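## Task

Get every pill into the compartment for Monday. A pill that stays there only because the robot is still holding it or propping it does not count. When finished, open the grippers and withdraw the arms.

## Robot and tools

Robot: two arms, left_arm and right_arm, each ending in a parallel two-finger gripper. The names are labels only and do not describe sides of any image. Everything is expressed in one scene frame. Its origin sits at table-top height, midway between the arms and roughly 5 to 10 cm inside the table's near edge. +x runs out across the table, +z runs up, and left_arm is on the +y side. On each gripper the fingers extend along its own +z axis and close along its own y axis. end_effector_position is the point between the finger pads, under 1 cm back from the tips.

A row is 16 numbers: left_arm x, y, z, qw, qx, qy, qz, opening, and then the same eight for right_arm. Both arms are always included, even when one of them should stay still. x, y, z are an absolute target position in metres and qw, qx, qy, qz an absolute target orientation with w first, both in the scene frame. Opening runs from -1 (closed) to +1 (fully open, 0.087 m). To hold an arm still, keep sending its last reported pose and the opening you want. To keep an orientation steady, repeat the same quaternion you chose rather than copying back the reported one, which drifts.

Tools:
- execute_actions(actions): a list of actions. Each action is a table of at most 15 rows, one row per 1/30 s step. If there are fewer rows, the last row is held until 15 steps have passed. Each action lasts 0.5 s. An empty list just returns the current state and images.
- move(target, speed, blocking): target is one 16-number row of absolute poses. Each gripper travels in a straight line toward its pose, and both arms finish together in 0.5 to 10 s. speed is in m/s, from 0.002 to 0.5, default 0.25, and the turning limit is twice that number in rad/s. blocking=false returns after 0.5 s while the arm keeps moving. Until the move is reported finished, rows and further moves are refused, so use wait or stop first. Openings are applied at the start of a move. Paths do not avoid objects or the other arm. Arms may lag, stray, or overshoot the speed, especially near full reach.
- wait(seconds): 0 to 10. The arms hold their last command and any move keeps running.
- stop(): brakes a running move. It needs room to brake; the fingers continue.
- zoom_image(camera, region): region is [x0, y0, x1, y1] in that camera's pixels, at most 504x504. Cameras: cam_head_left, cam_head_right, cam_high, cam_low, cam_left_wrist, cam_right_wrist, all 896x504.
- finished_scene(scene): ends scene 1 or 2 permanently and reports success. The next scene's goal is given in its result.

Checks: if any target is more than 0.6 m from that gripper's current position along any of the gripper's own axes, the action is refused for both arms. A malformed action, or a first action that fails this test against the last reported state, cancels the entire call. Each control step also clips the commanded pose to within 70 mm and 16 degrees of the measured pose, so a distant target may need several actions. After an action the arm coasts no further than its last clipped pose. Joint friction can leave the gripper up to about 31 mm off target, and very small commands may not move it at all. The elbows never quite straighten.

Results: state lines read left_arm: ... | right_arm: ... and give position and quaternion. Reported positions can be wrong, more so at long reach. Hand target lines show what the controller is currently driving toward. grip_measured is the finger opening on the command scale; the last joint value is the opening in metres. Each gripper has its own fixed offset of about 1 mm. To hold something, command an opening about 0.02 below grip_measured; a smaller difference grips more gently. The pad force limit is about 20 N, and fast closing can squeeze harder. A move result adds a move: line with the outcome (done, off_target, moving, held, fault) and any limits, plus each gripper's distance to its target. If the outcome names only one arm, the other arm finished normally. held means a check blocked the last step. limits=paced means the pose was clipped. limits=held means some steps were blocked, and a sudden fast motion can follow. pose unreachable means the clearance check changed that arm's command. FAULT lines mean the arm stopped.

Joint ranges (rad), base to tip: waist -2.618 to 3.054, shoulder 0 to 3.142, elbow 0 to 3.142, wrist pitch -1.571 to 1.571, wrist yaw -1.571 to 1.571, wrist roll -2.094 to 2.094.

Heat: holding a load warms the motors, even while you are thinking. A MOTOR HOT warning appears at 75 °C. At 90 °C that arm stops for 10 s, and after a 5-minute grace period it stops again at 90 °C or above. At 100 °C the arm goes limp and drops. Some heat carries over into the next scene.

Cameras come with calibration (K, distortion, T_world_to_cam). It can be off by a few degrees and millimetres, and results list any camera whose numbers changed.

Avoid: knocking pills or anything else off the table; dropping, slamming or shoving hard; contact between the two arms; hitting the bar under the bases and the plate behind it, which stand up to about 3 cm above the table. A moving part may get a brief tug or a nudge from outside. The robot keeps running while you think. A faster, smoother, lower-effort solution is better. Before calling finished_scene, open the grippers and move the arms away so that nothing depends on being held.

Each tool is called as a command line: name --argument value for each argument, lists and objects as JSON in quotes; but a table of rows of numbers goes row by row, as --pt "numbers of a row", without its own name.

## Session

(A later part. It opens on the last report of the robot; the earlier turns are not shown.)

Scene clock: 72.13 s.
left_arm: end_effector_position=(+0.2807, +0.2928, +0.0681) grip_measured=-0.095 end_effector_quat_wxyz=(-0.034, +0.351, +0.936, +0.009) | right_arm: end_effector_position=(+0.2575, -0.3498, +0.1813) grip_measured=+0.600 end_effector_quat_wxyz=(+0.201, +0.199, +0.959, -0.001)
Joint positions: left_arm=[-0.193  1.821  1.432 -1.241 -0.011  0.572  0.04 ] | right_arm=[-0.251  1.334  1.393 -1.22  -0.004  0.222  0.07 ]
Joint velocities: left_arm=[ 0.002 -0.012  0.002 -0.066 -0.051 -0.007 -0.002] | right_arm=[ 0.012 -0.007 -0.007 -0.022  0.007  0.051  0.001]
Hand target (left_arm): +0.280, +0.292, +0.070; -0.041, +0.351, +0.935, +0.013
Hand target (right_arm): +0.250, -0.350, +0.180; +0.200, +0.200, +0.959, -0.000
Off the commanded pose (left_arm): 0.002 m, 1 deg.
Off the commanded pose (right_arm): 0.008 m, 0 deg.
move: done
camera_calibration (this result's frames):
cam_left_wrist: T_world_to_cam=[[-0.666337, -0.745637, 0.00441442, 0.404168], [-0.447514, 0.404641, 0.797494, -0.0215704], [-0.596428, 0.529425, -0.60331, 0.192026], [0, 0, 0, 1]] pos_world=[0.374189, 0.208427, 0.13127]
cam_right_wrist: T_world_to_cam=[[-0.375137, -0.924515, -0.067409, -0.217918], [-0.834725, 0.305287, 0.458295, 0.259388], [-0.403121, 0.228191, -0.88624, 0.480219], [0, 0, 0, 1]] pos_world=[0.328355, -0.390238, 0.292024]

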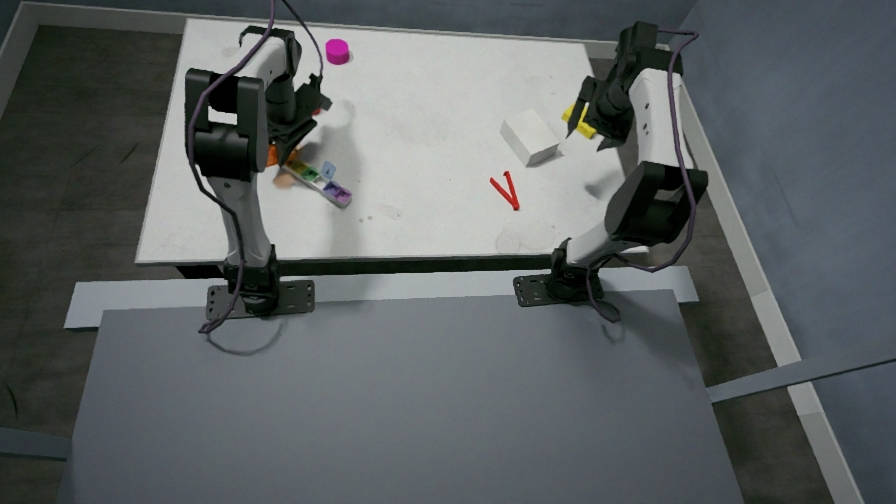

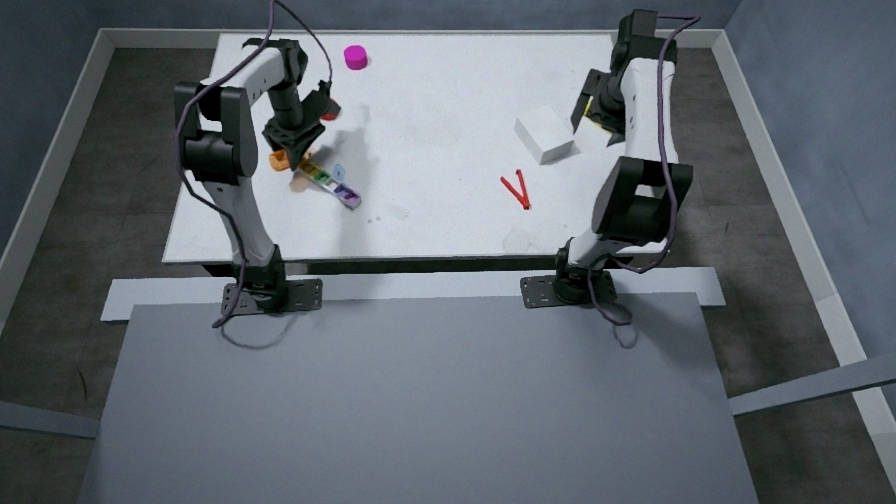

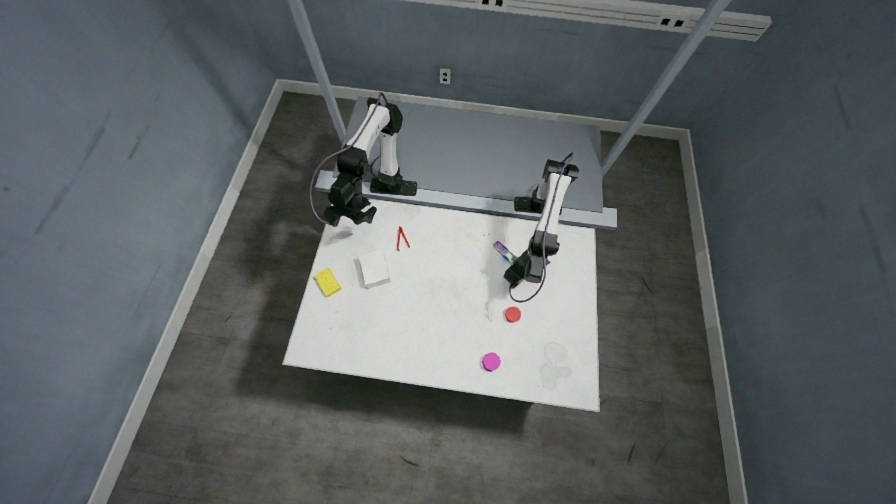

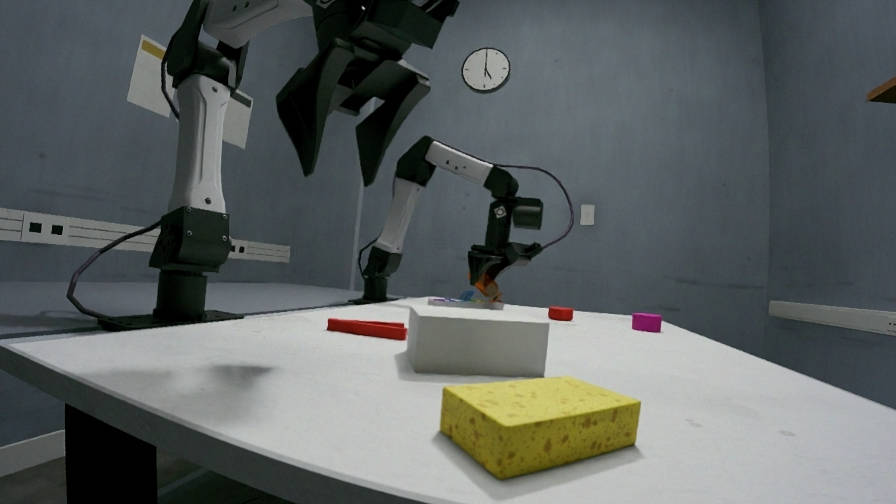

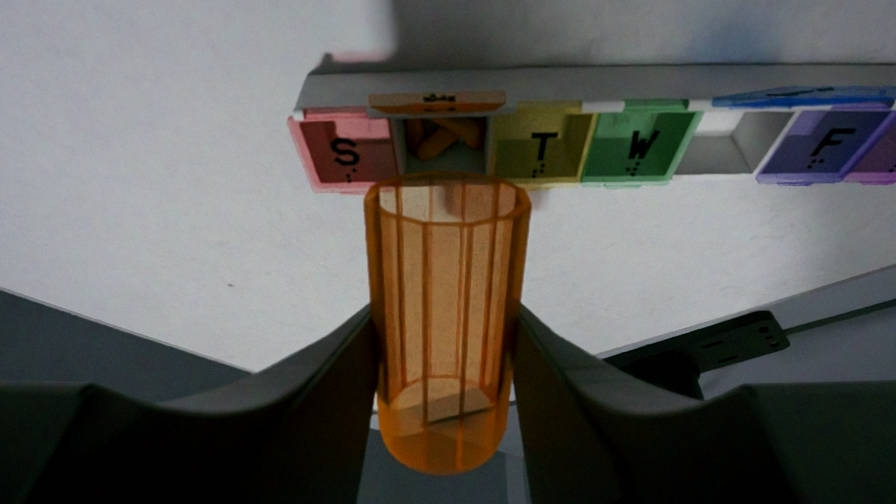

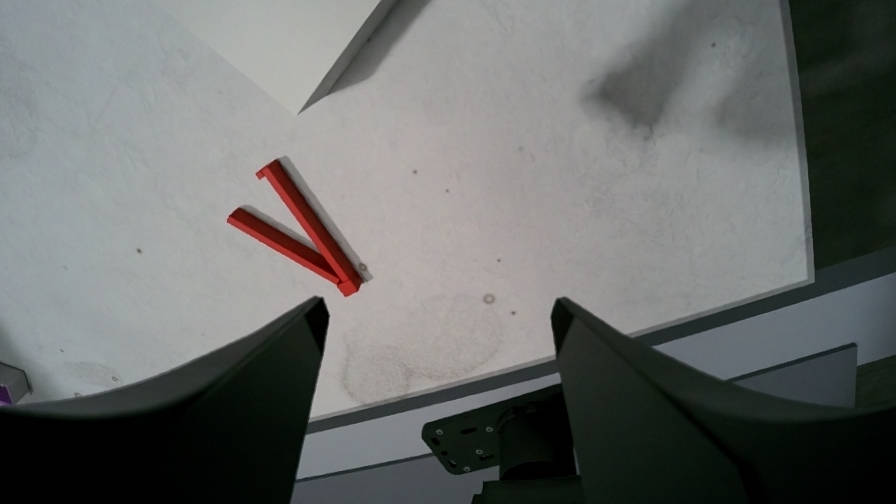

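Back off and set down behind the box.

move --target '[0.235,0.33,0.065,0.187,0.343,0.918,-0.07,-0.15,0.25,-0.35,0.18,0.2,0.2,0.96,0,0.6]' --speed 0.15

move --target '[0.235,0.33,0.011,0.187,0.343,0.918,-0.07,-0.15,0.25,-0.35,0.18,0.2,0.2,0.96,0,0.6]' --speed 0.05

execute_actions --actions '[[[0.235,0.33,0.013,0.187,0.343,0.918,-0.07,0.7,0.25,-0.35,0.18,0.2,0.2,0.96,0,0.6]]]'

move --target '[0.235,0.33,0.13,0.187,0.343,0.918,-0.07,0.7,0.25,-0.35,0.18,0.2,0.2,0.96,0,0.6]' --speed 0.15

Scene clock: 75.90 s.
left_arm: end_effector_position=(+0.2330, +0.3263, +0.0614) grip_measured=-0.095 end_effector_quat_wxyz=(+0.175, +0.342, +0.920, -0.073) | right_arm: end_effector_position=(+0.2575, -0.3498, +0.1813) grip_measured=+0.600 end_effector_quat_wxyz=(+0.201, +0.199, +0.959, -0.001)
Joint positions: left_arm=[ 0.13   1.33   0.922 -0.929  0.324  0.847  0.04 ] | right_arm=[-0.251  1.334  1.393 -1.22  -0.004  0.222  0.07 ]
Joint velocities: left_arm=[-0.007  0.017 -0.017 -0.037  0.022  0.051  0.   ] | right_arm=[ 0.007 -0.017 -0.012  0.051 -0.066  0.066  0.   ]
Hand target (left_arm): +0.235, +0.329, +0.062; +0.188, +0.342, +0.918, -0.068
Hand target (right_arm): +0.250, -0.350, +0.180; +0.200, +0.200, +0.959, -0.000
Off the commanded pose (left_arm): 0.006 m, 1 deg.
Off the commanded pose (right_arm): 0.008 m, 0 deg.
move: done
camera_calibration (this result's frames):
cam_left_wrist: T_world_to_cam=[[-0.662087, -0.749386, 0.00777159, 0.397391], [-0.665342, 0.592543, 0.454106, -0.0406305], [-0.344906, 0.295487, -0.890914, 0.177221], [0, 0, 0, 1]] pos_world=[0.297199, 0.269508, 0.17325]
cam_right_wrist: T_world_to_cam=[[-0.375137, -0.924515, -0.067409, -0.217918], [-0.834725, 0.305287, 0.458295, 0.259388], [-0.403121, 0.228191, -0.88624, 0.480219], [0, 0, 0, 1]] pos_world=[0.328355, -0.390238, 0.292024]

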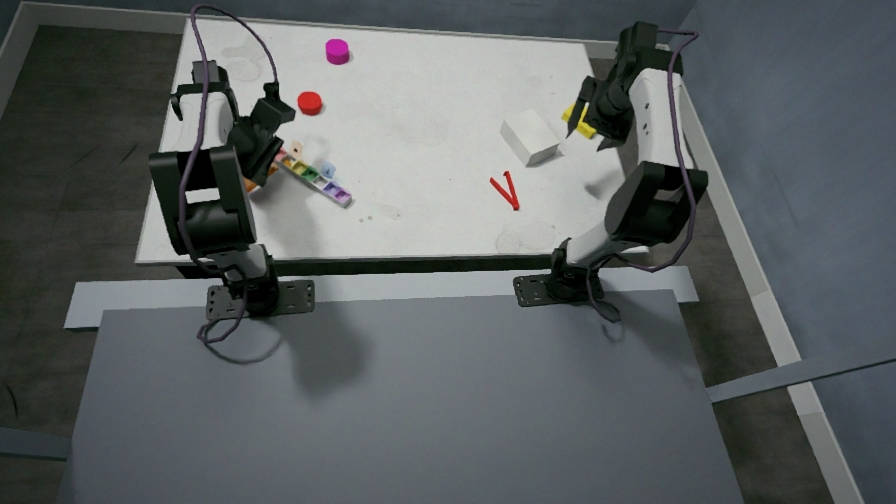

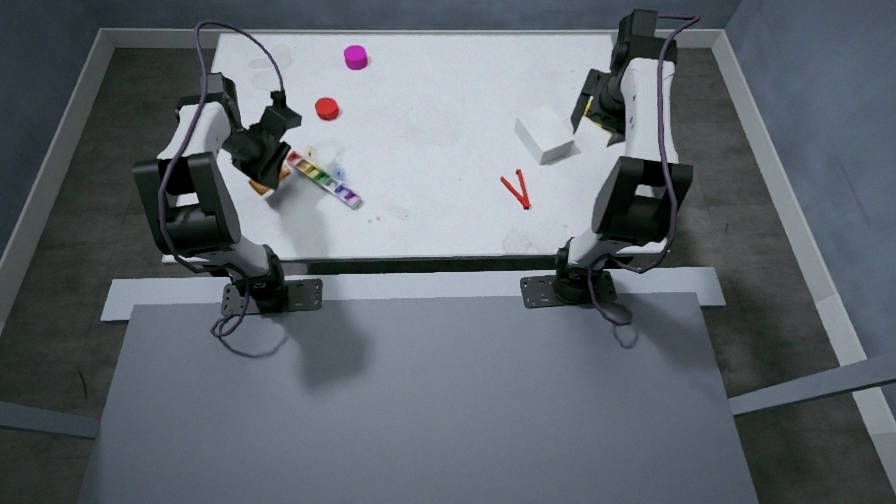

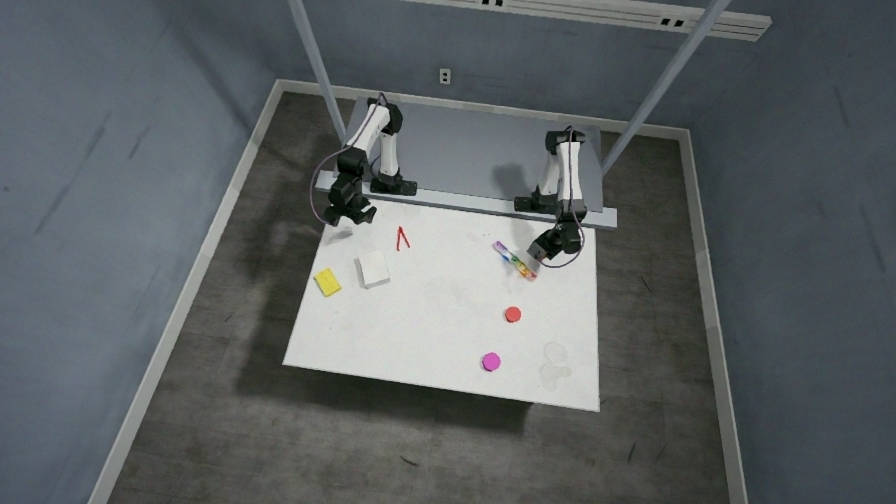

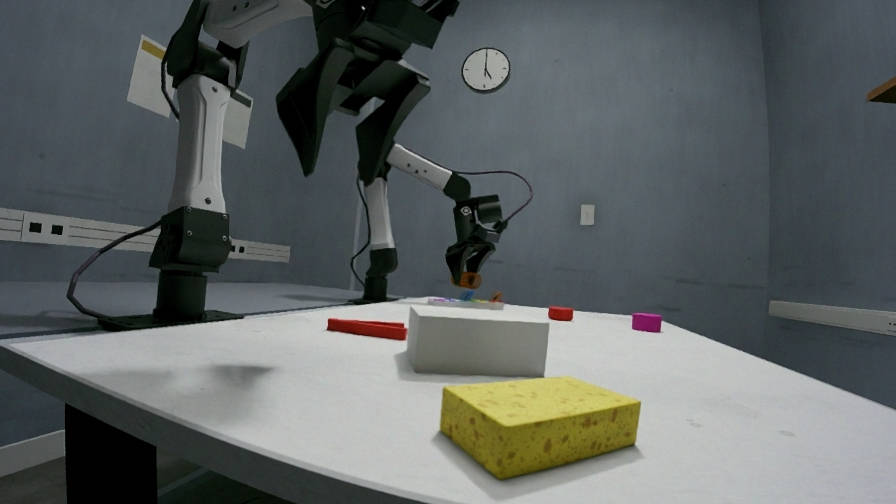

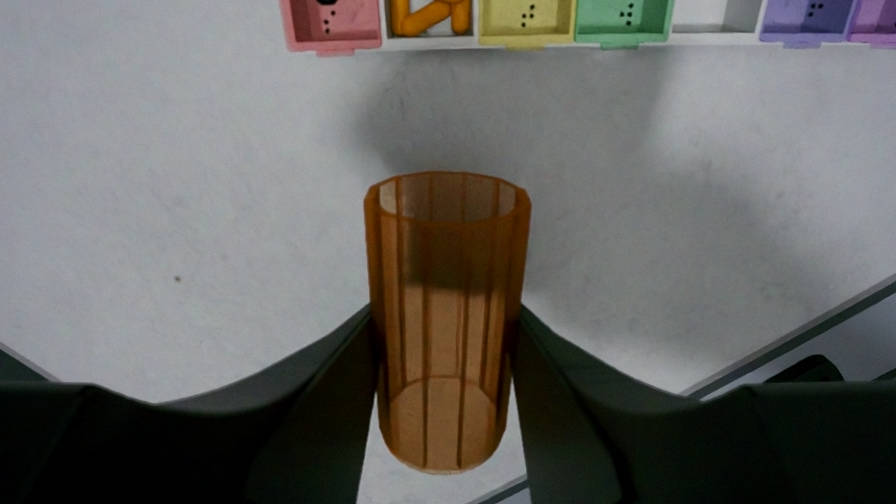

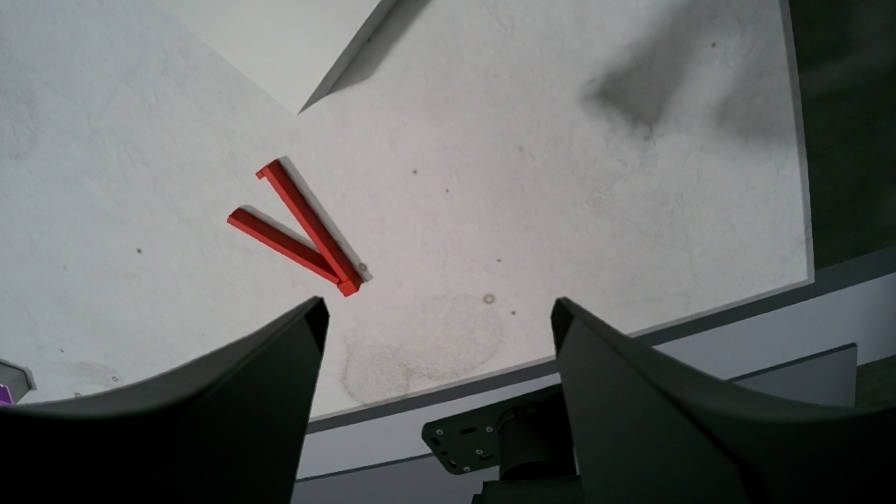

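Scene clock: 77.40 s.
left_arm: end_effector_position=(+0.2345, +0.3269, +0.0162) grip_measured=-0.095 end_effector_quat_wxyz=(+0.185, +0.346, +0.917, -0.069) | right_arm: end_effector_position=(+0.2575, -0.3498, +0.1813) grip_measured=+0.600 end_effector_quat_wxyz=(+0.201, +0.199, +0.959, -0.001)
Joint positions: left_arm=[ 0.13   1.366  0.76  -0.71   0.329  0.853  0.04 ] | right_arm=[-0.251  1.334  1.393 -1.22  -0.004  0.222  0.07 ]
Joint velocities: left_arm=[-0.002 -0.002  0.012 -0.007 -0.066  0.022  0.001] | right_arm=[ 0.017  0.007 -0.002  0.022 -0.007  0.022  0.001]
Hand target (left_arm): +0.235, +0.330, +0.011; +0.187, +0.343, +0.918, -0.070
Hand target (right_arm): +0.250, -0.350, +0.180; +0.200, +0.200, +0.959, -0.000
Off the commanded pose (left_arm): 0.006 m, 0 deg.
Off the commanded pose (right_arm): 0.008 m, 0 deg.
move: done
camera_calibration (this result's frames):
cam_left_wrist: T_world_to_cam=[[-0.66715, -0.744877, -0.00837425, 0.399215], [-0.671497, 0.596485, 0.439656, -0.0191151], [-0.322495, 0.29894, -0.898127, 0.130994], [0, 0, 0, 1]] pos_world=[0.295745, 0.269608, 0.129397]
cam_right_wrist: T_world_to_cam=[[-0.375137, -0.924515, -0.067409, -0.217918], [-0.834725, 0.305287, 0.458295, 0.259388], [-0.403121, 0.228191, -0.88624, 0.480219], [0, 0, 0, 1]] pos_world=[0.328355, -0.390238, 0.292024]

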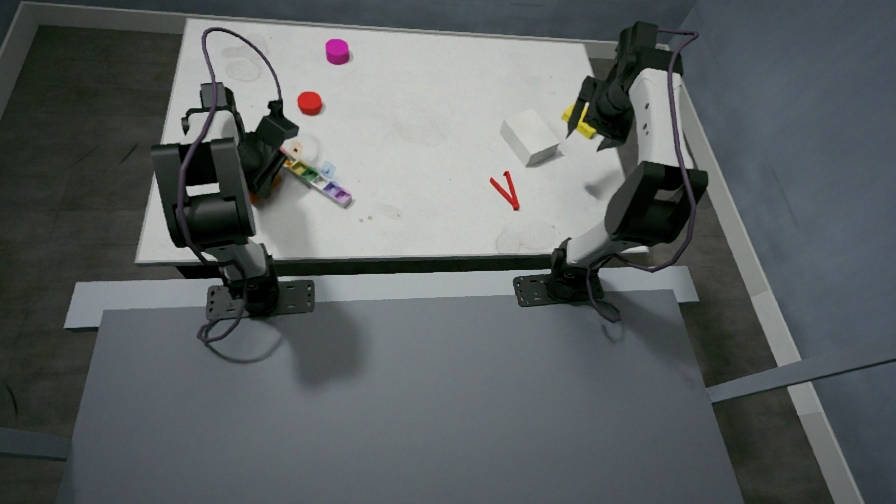

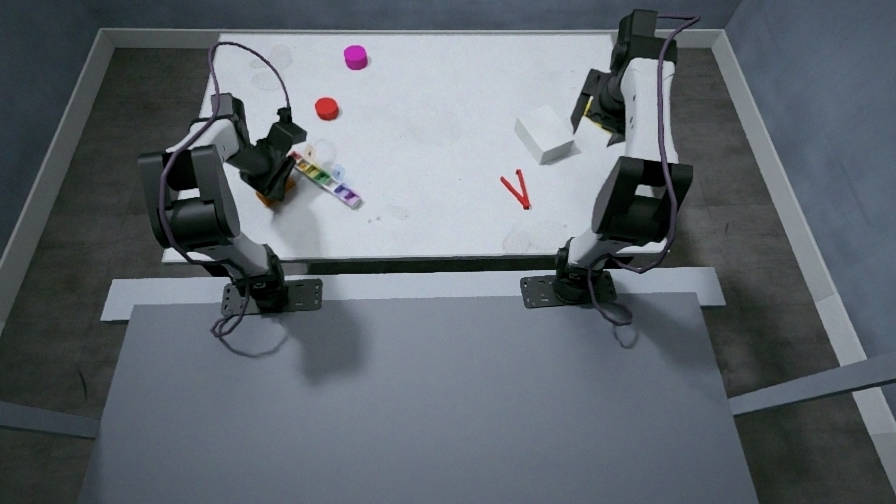

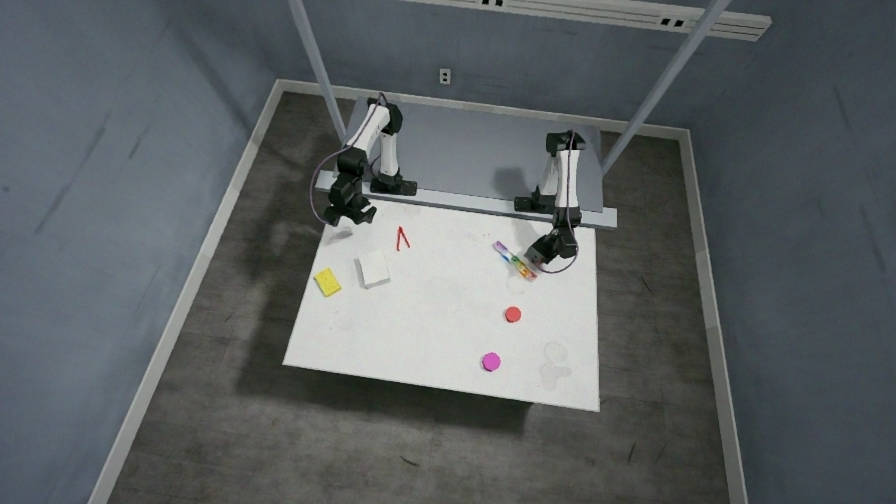

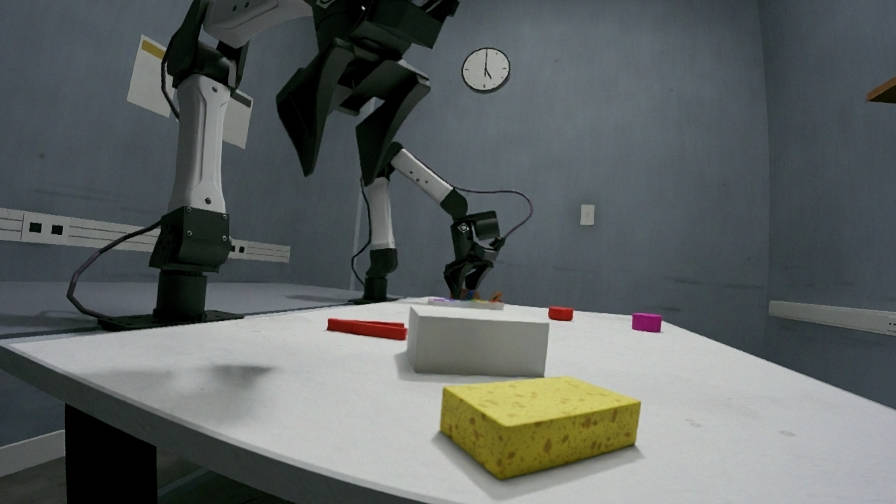

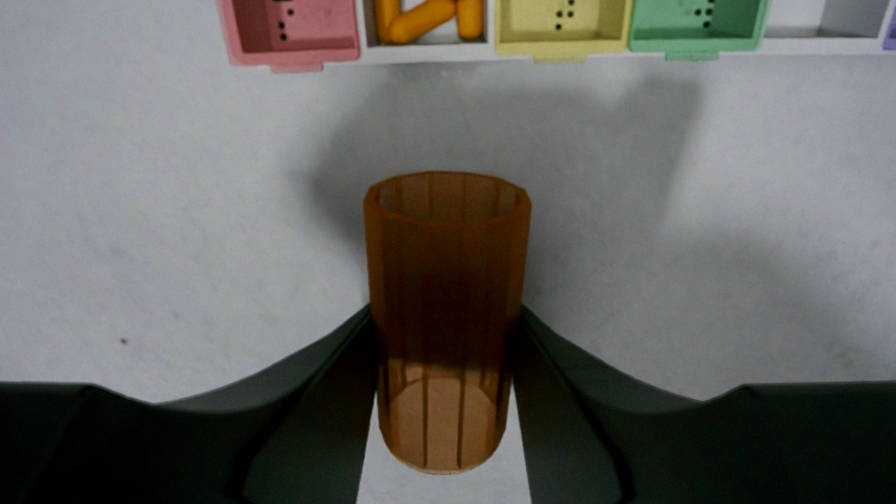

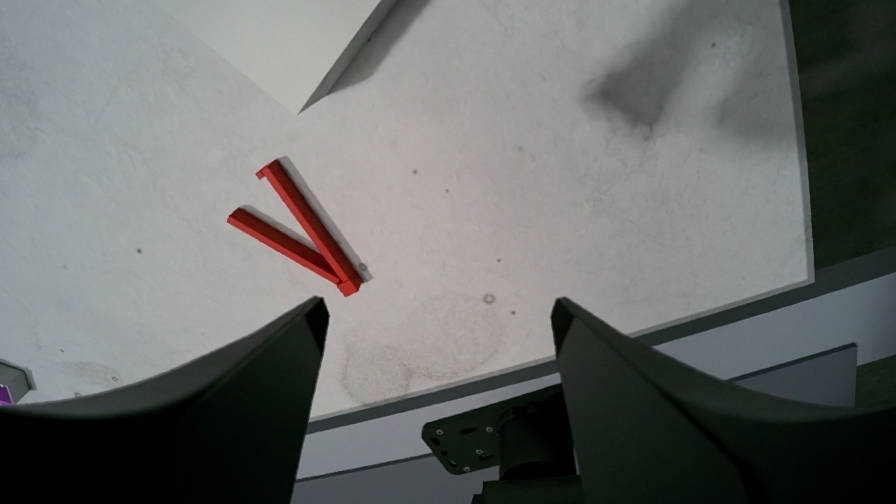

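Scene clock: 77.90 s.
left_arm: end_effector_position=(+0.2346, +0.3268, +0.0163) grip_measured=+0.700 end_effector_quat_wxyz=(+0.186, +0.346, +0.917, -0.069) | right_arm: end_effector_position=(+0.2575, -0.3498, +0.1813) grip_measured=+0.600 end_effector_quat_wxyz=(+0.201, +0.199, +0.959, -0.001)
Joint positions: left_arm=[ 0.13   1.366  0.76  -0.71   0.33   0.853  0.074] | right_arm=[-0.251  1.334  1.393 -1.22  -0.004  0.222  0.07 ]
Joint velocities: left_arm=[ 0.012 -0.012  0.022 -0.051  0.022 -0.037 -0.   ] | right_arm=[-0.007  0.002  0.002  0.037 -0.037  0.022  0.001]
Hand target (left_arm): +0.235, +0.330, +0.013; +0.187, +0.343, +0.918, -0.070
Hand target (right_arm): +0.250, -0.350, +0.180; +0.200, +0.200, +0.959, -0.000
Off the commanded pose (left_arm): 0.005 m, 0 deg.
Off the commanded pose (right_arm): 0.008 m, 0 deg.
camera_calibration (this result's frames):
cam_left_wrist: T_world_to_cam=[[-0.667631, -0.744448, -0.00813835, 0.399144], [-0.671398, 0.597323, 0.438668, -0.0192226], [-0.321704, 0.298333, -0.898612, 0.131145], [0, 0, 0, 1]] pos_world=[0.295765, 0.269499, 0.129529]
cam_right_wrist: T_world_to_cam=[[-0.375137, -0.924515, -0.067409, -0.217918], [-0.834725, 0.305287, 0.458295, 0.259388], [-0.403121, 0.228191, -0.88624, 0.480219], [0, 0, 0, 1]] pos_world=[0.328355, -0.390238, 0.292024]

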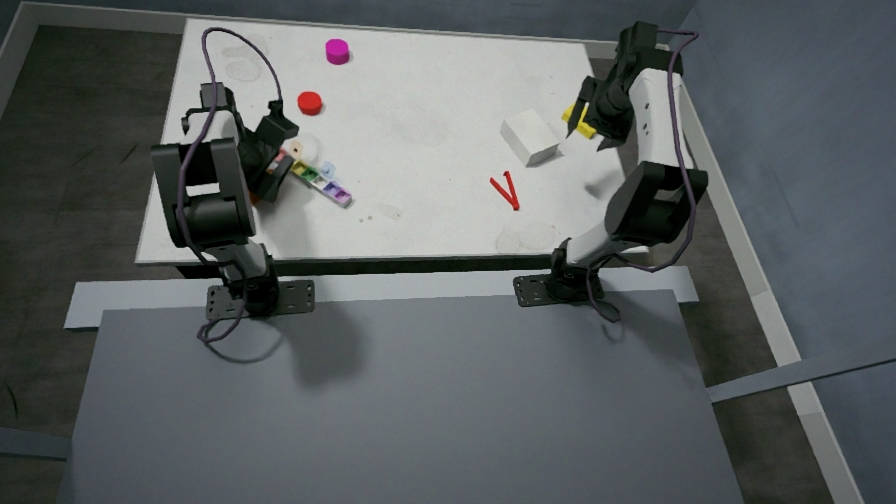

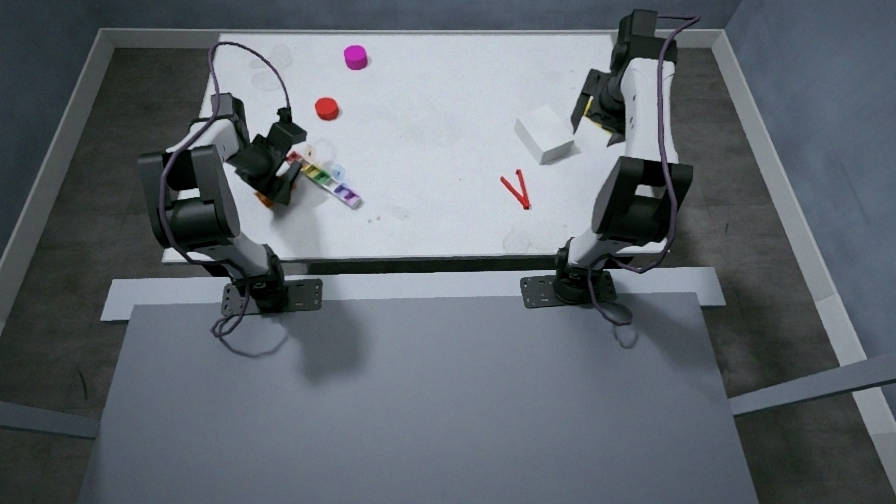

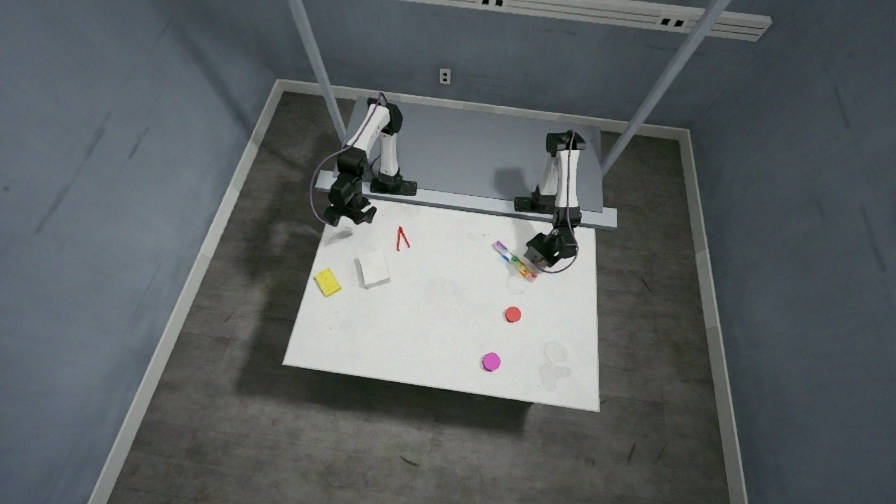

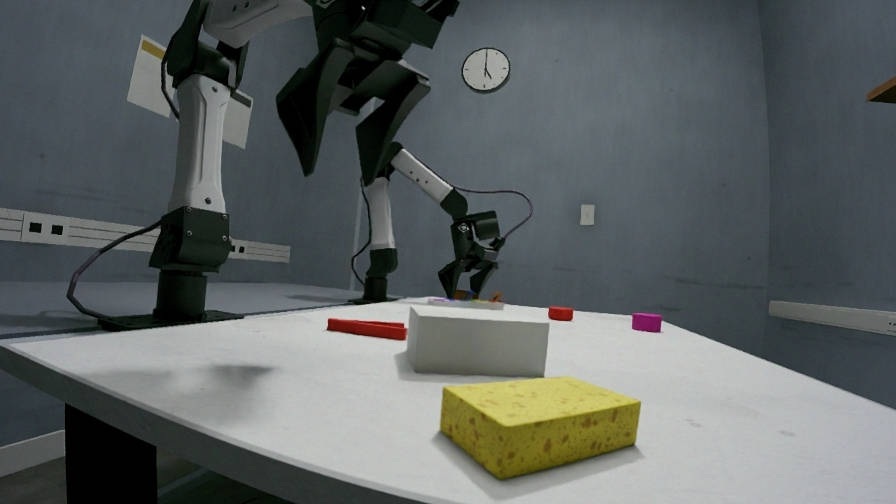

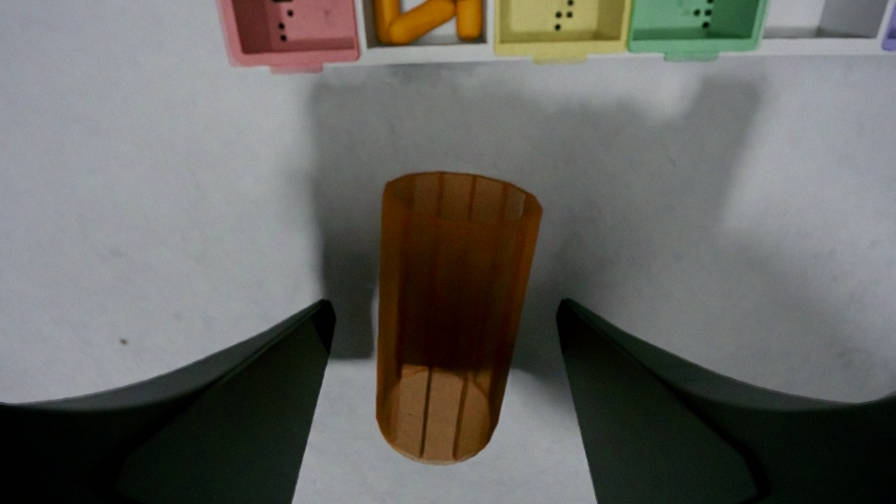

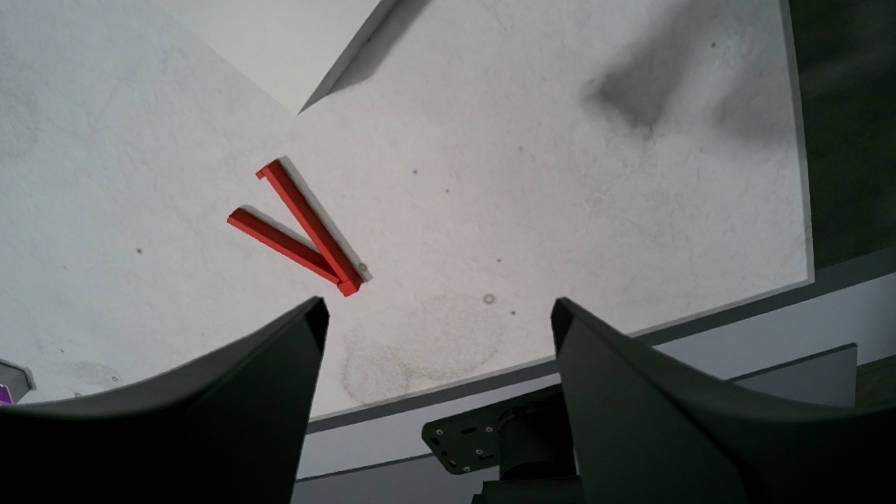

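Scene clock: 79.33 s.
left_arm: end_effector_position=(+0.2355, +0.3276, +0.1244) grip_measured=+0.700 end_effector_quat_wxyz=(+0.183, +0.344, +0.918, -0.071) | right_arm: end_effector_position=(+0.2575, -0.3498, +0.1813) grip_measured=+0.600 end_effector_quat_wxyz=(+0.201, +0.199, +0.959, -0.001)
Joint positions: left_arm=[ 0.144  1.318  1.161 -1.17   0.333  0.864  0.074] | right_arm=[-0.251  1.334  1.393 -1.22  -0.004  0.222  0.07 ]
Joint velocities: left_arm=[-0.012 -0.017 -0.012  0.037 -0.022  0.022  0.   ] | right_arm=[-0.002  0.002 -0.022  0.007 -0.007  0.037 -0.   ]
Hand target (left_arm): +0.235, +0.330, +0.130; +0.187, +0.343, +0.918, -0.070
Hand target (right_arm): +0.250, -0.350, +0.180; +0.200, +0.200, +0.959, -0.000
Off the commanded pose (left_arm): 0.006 m, 0 deg.
Off the commanded pose (right_arm): 0.008 m, 0 deg.
move: done
camera_calibration (this result's frames):
cam_left_wrist: T_world_to_cam=[[-0.665435, -0.746452, -0.00234426, 0.400629], [-0.670176, 0.596049, 0.442255, -0.06691], [-0.328725, 0.295863, -0.896886, 0.230592], [0, 0, 0, 1]] pos_world=[0.297552, 0.270708, 0.237345]
cam_right_wrist: T_world_to_cam=[[-0.375137, -0.924515, -0.067409, -0.217918], [-0.834725, 0.305287, 0.458295, 0.259388], [-0.403121, 0.228191, -0.88624, 0.480219], [0, 0, 0, 1]] pos_world=[0.328355, -0.390238, 0.292024]

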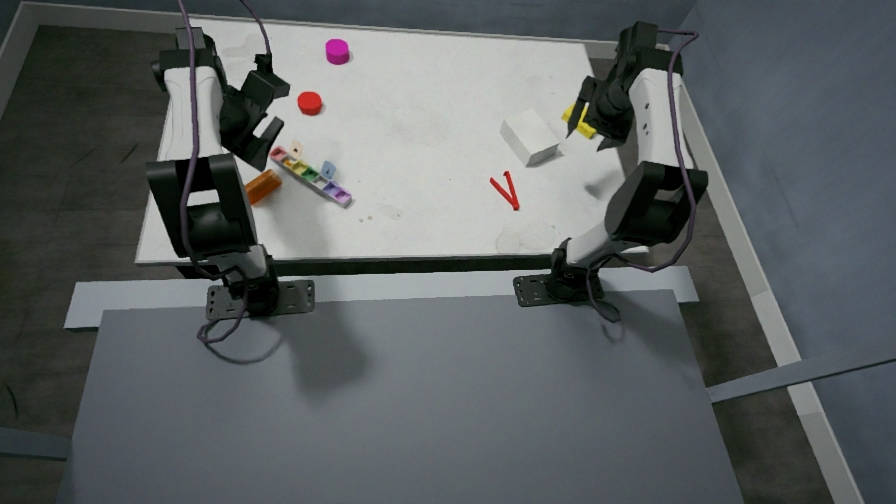

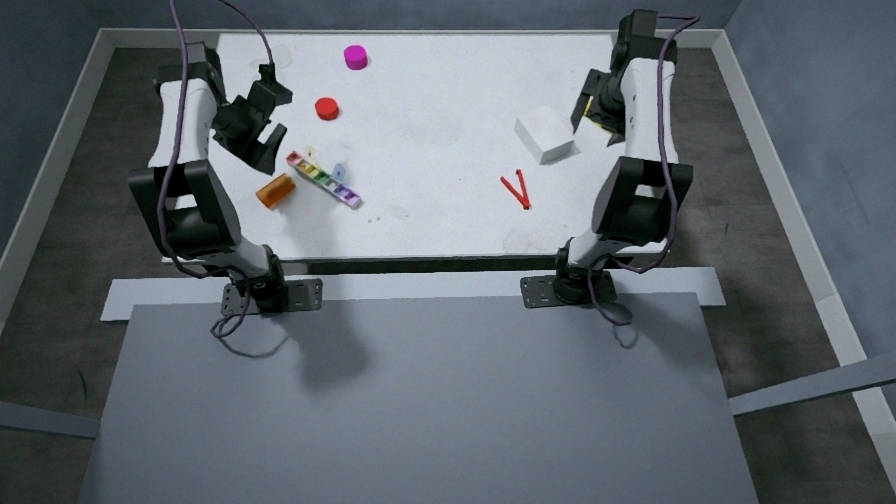

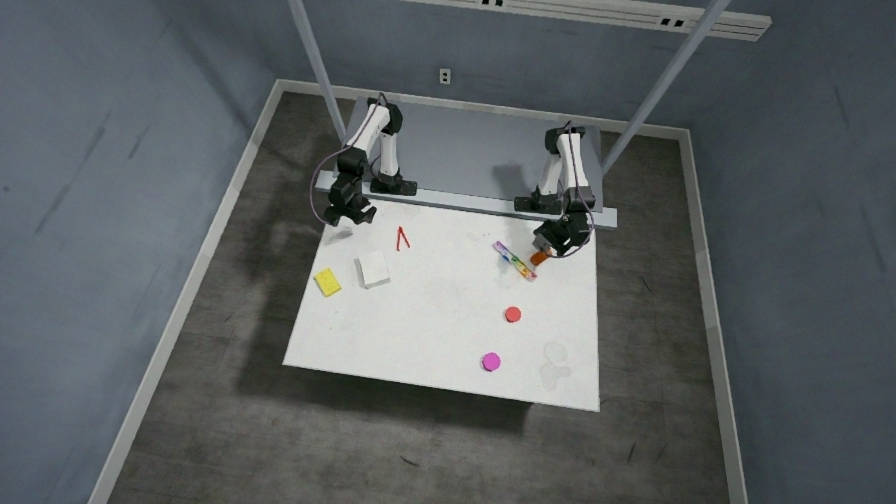

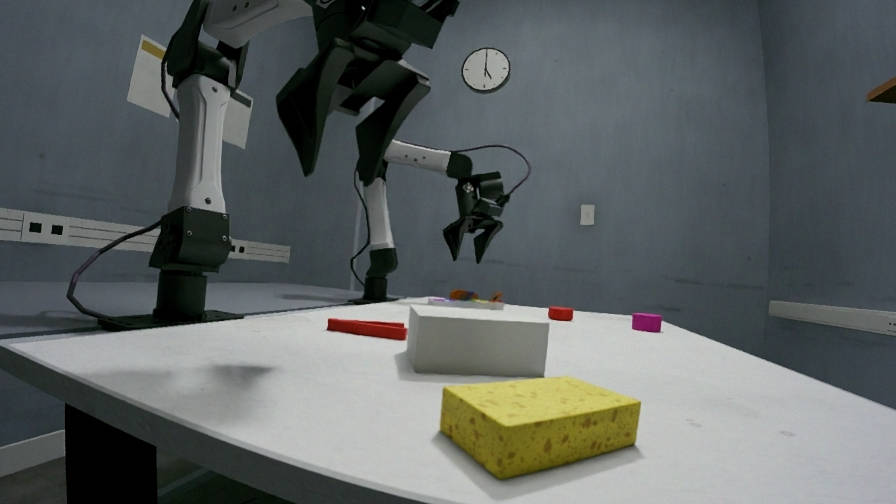

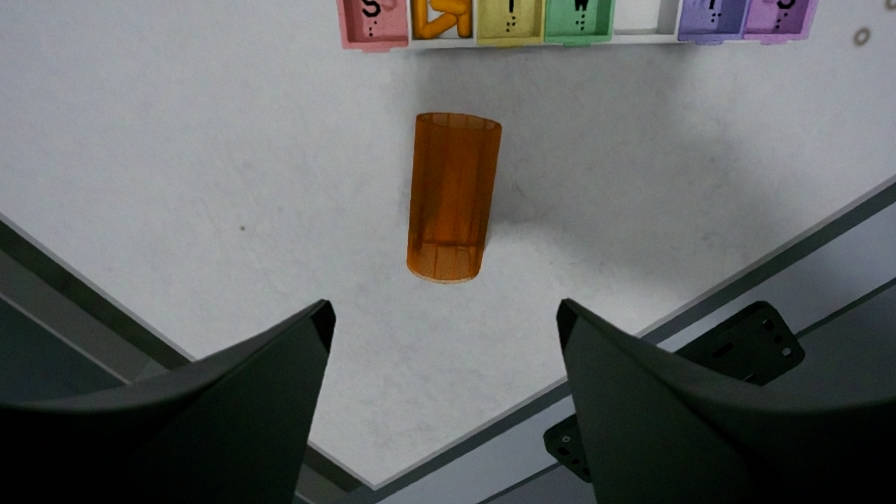

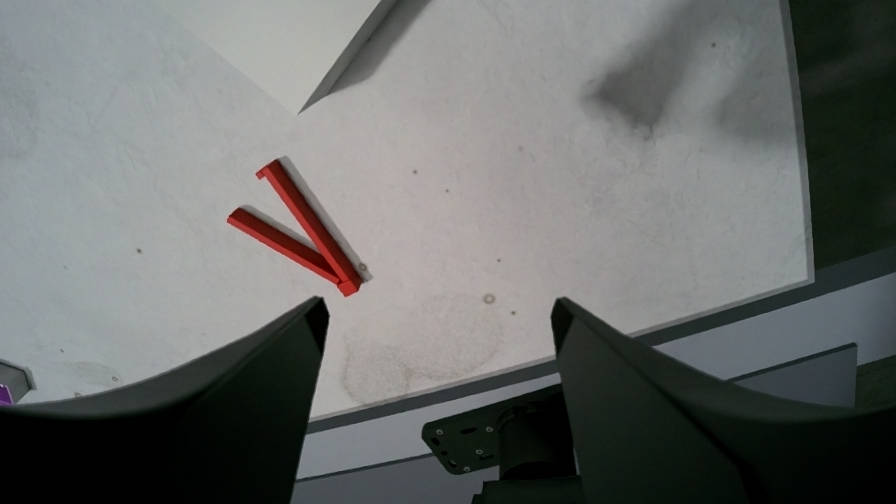

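finished_scene --scene 2

The scene is finished: the task was done.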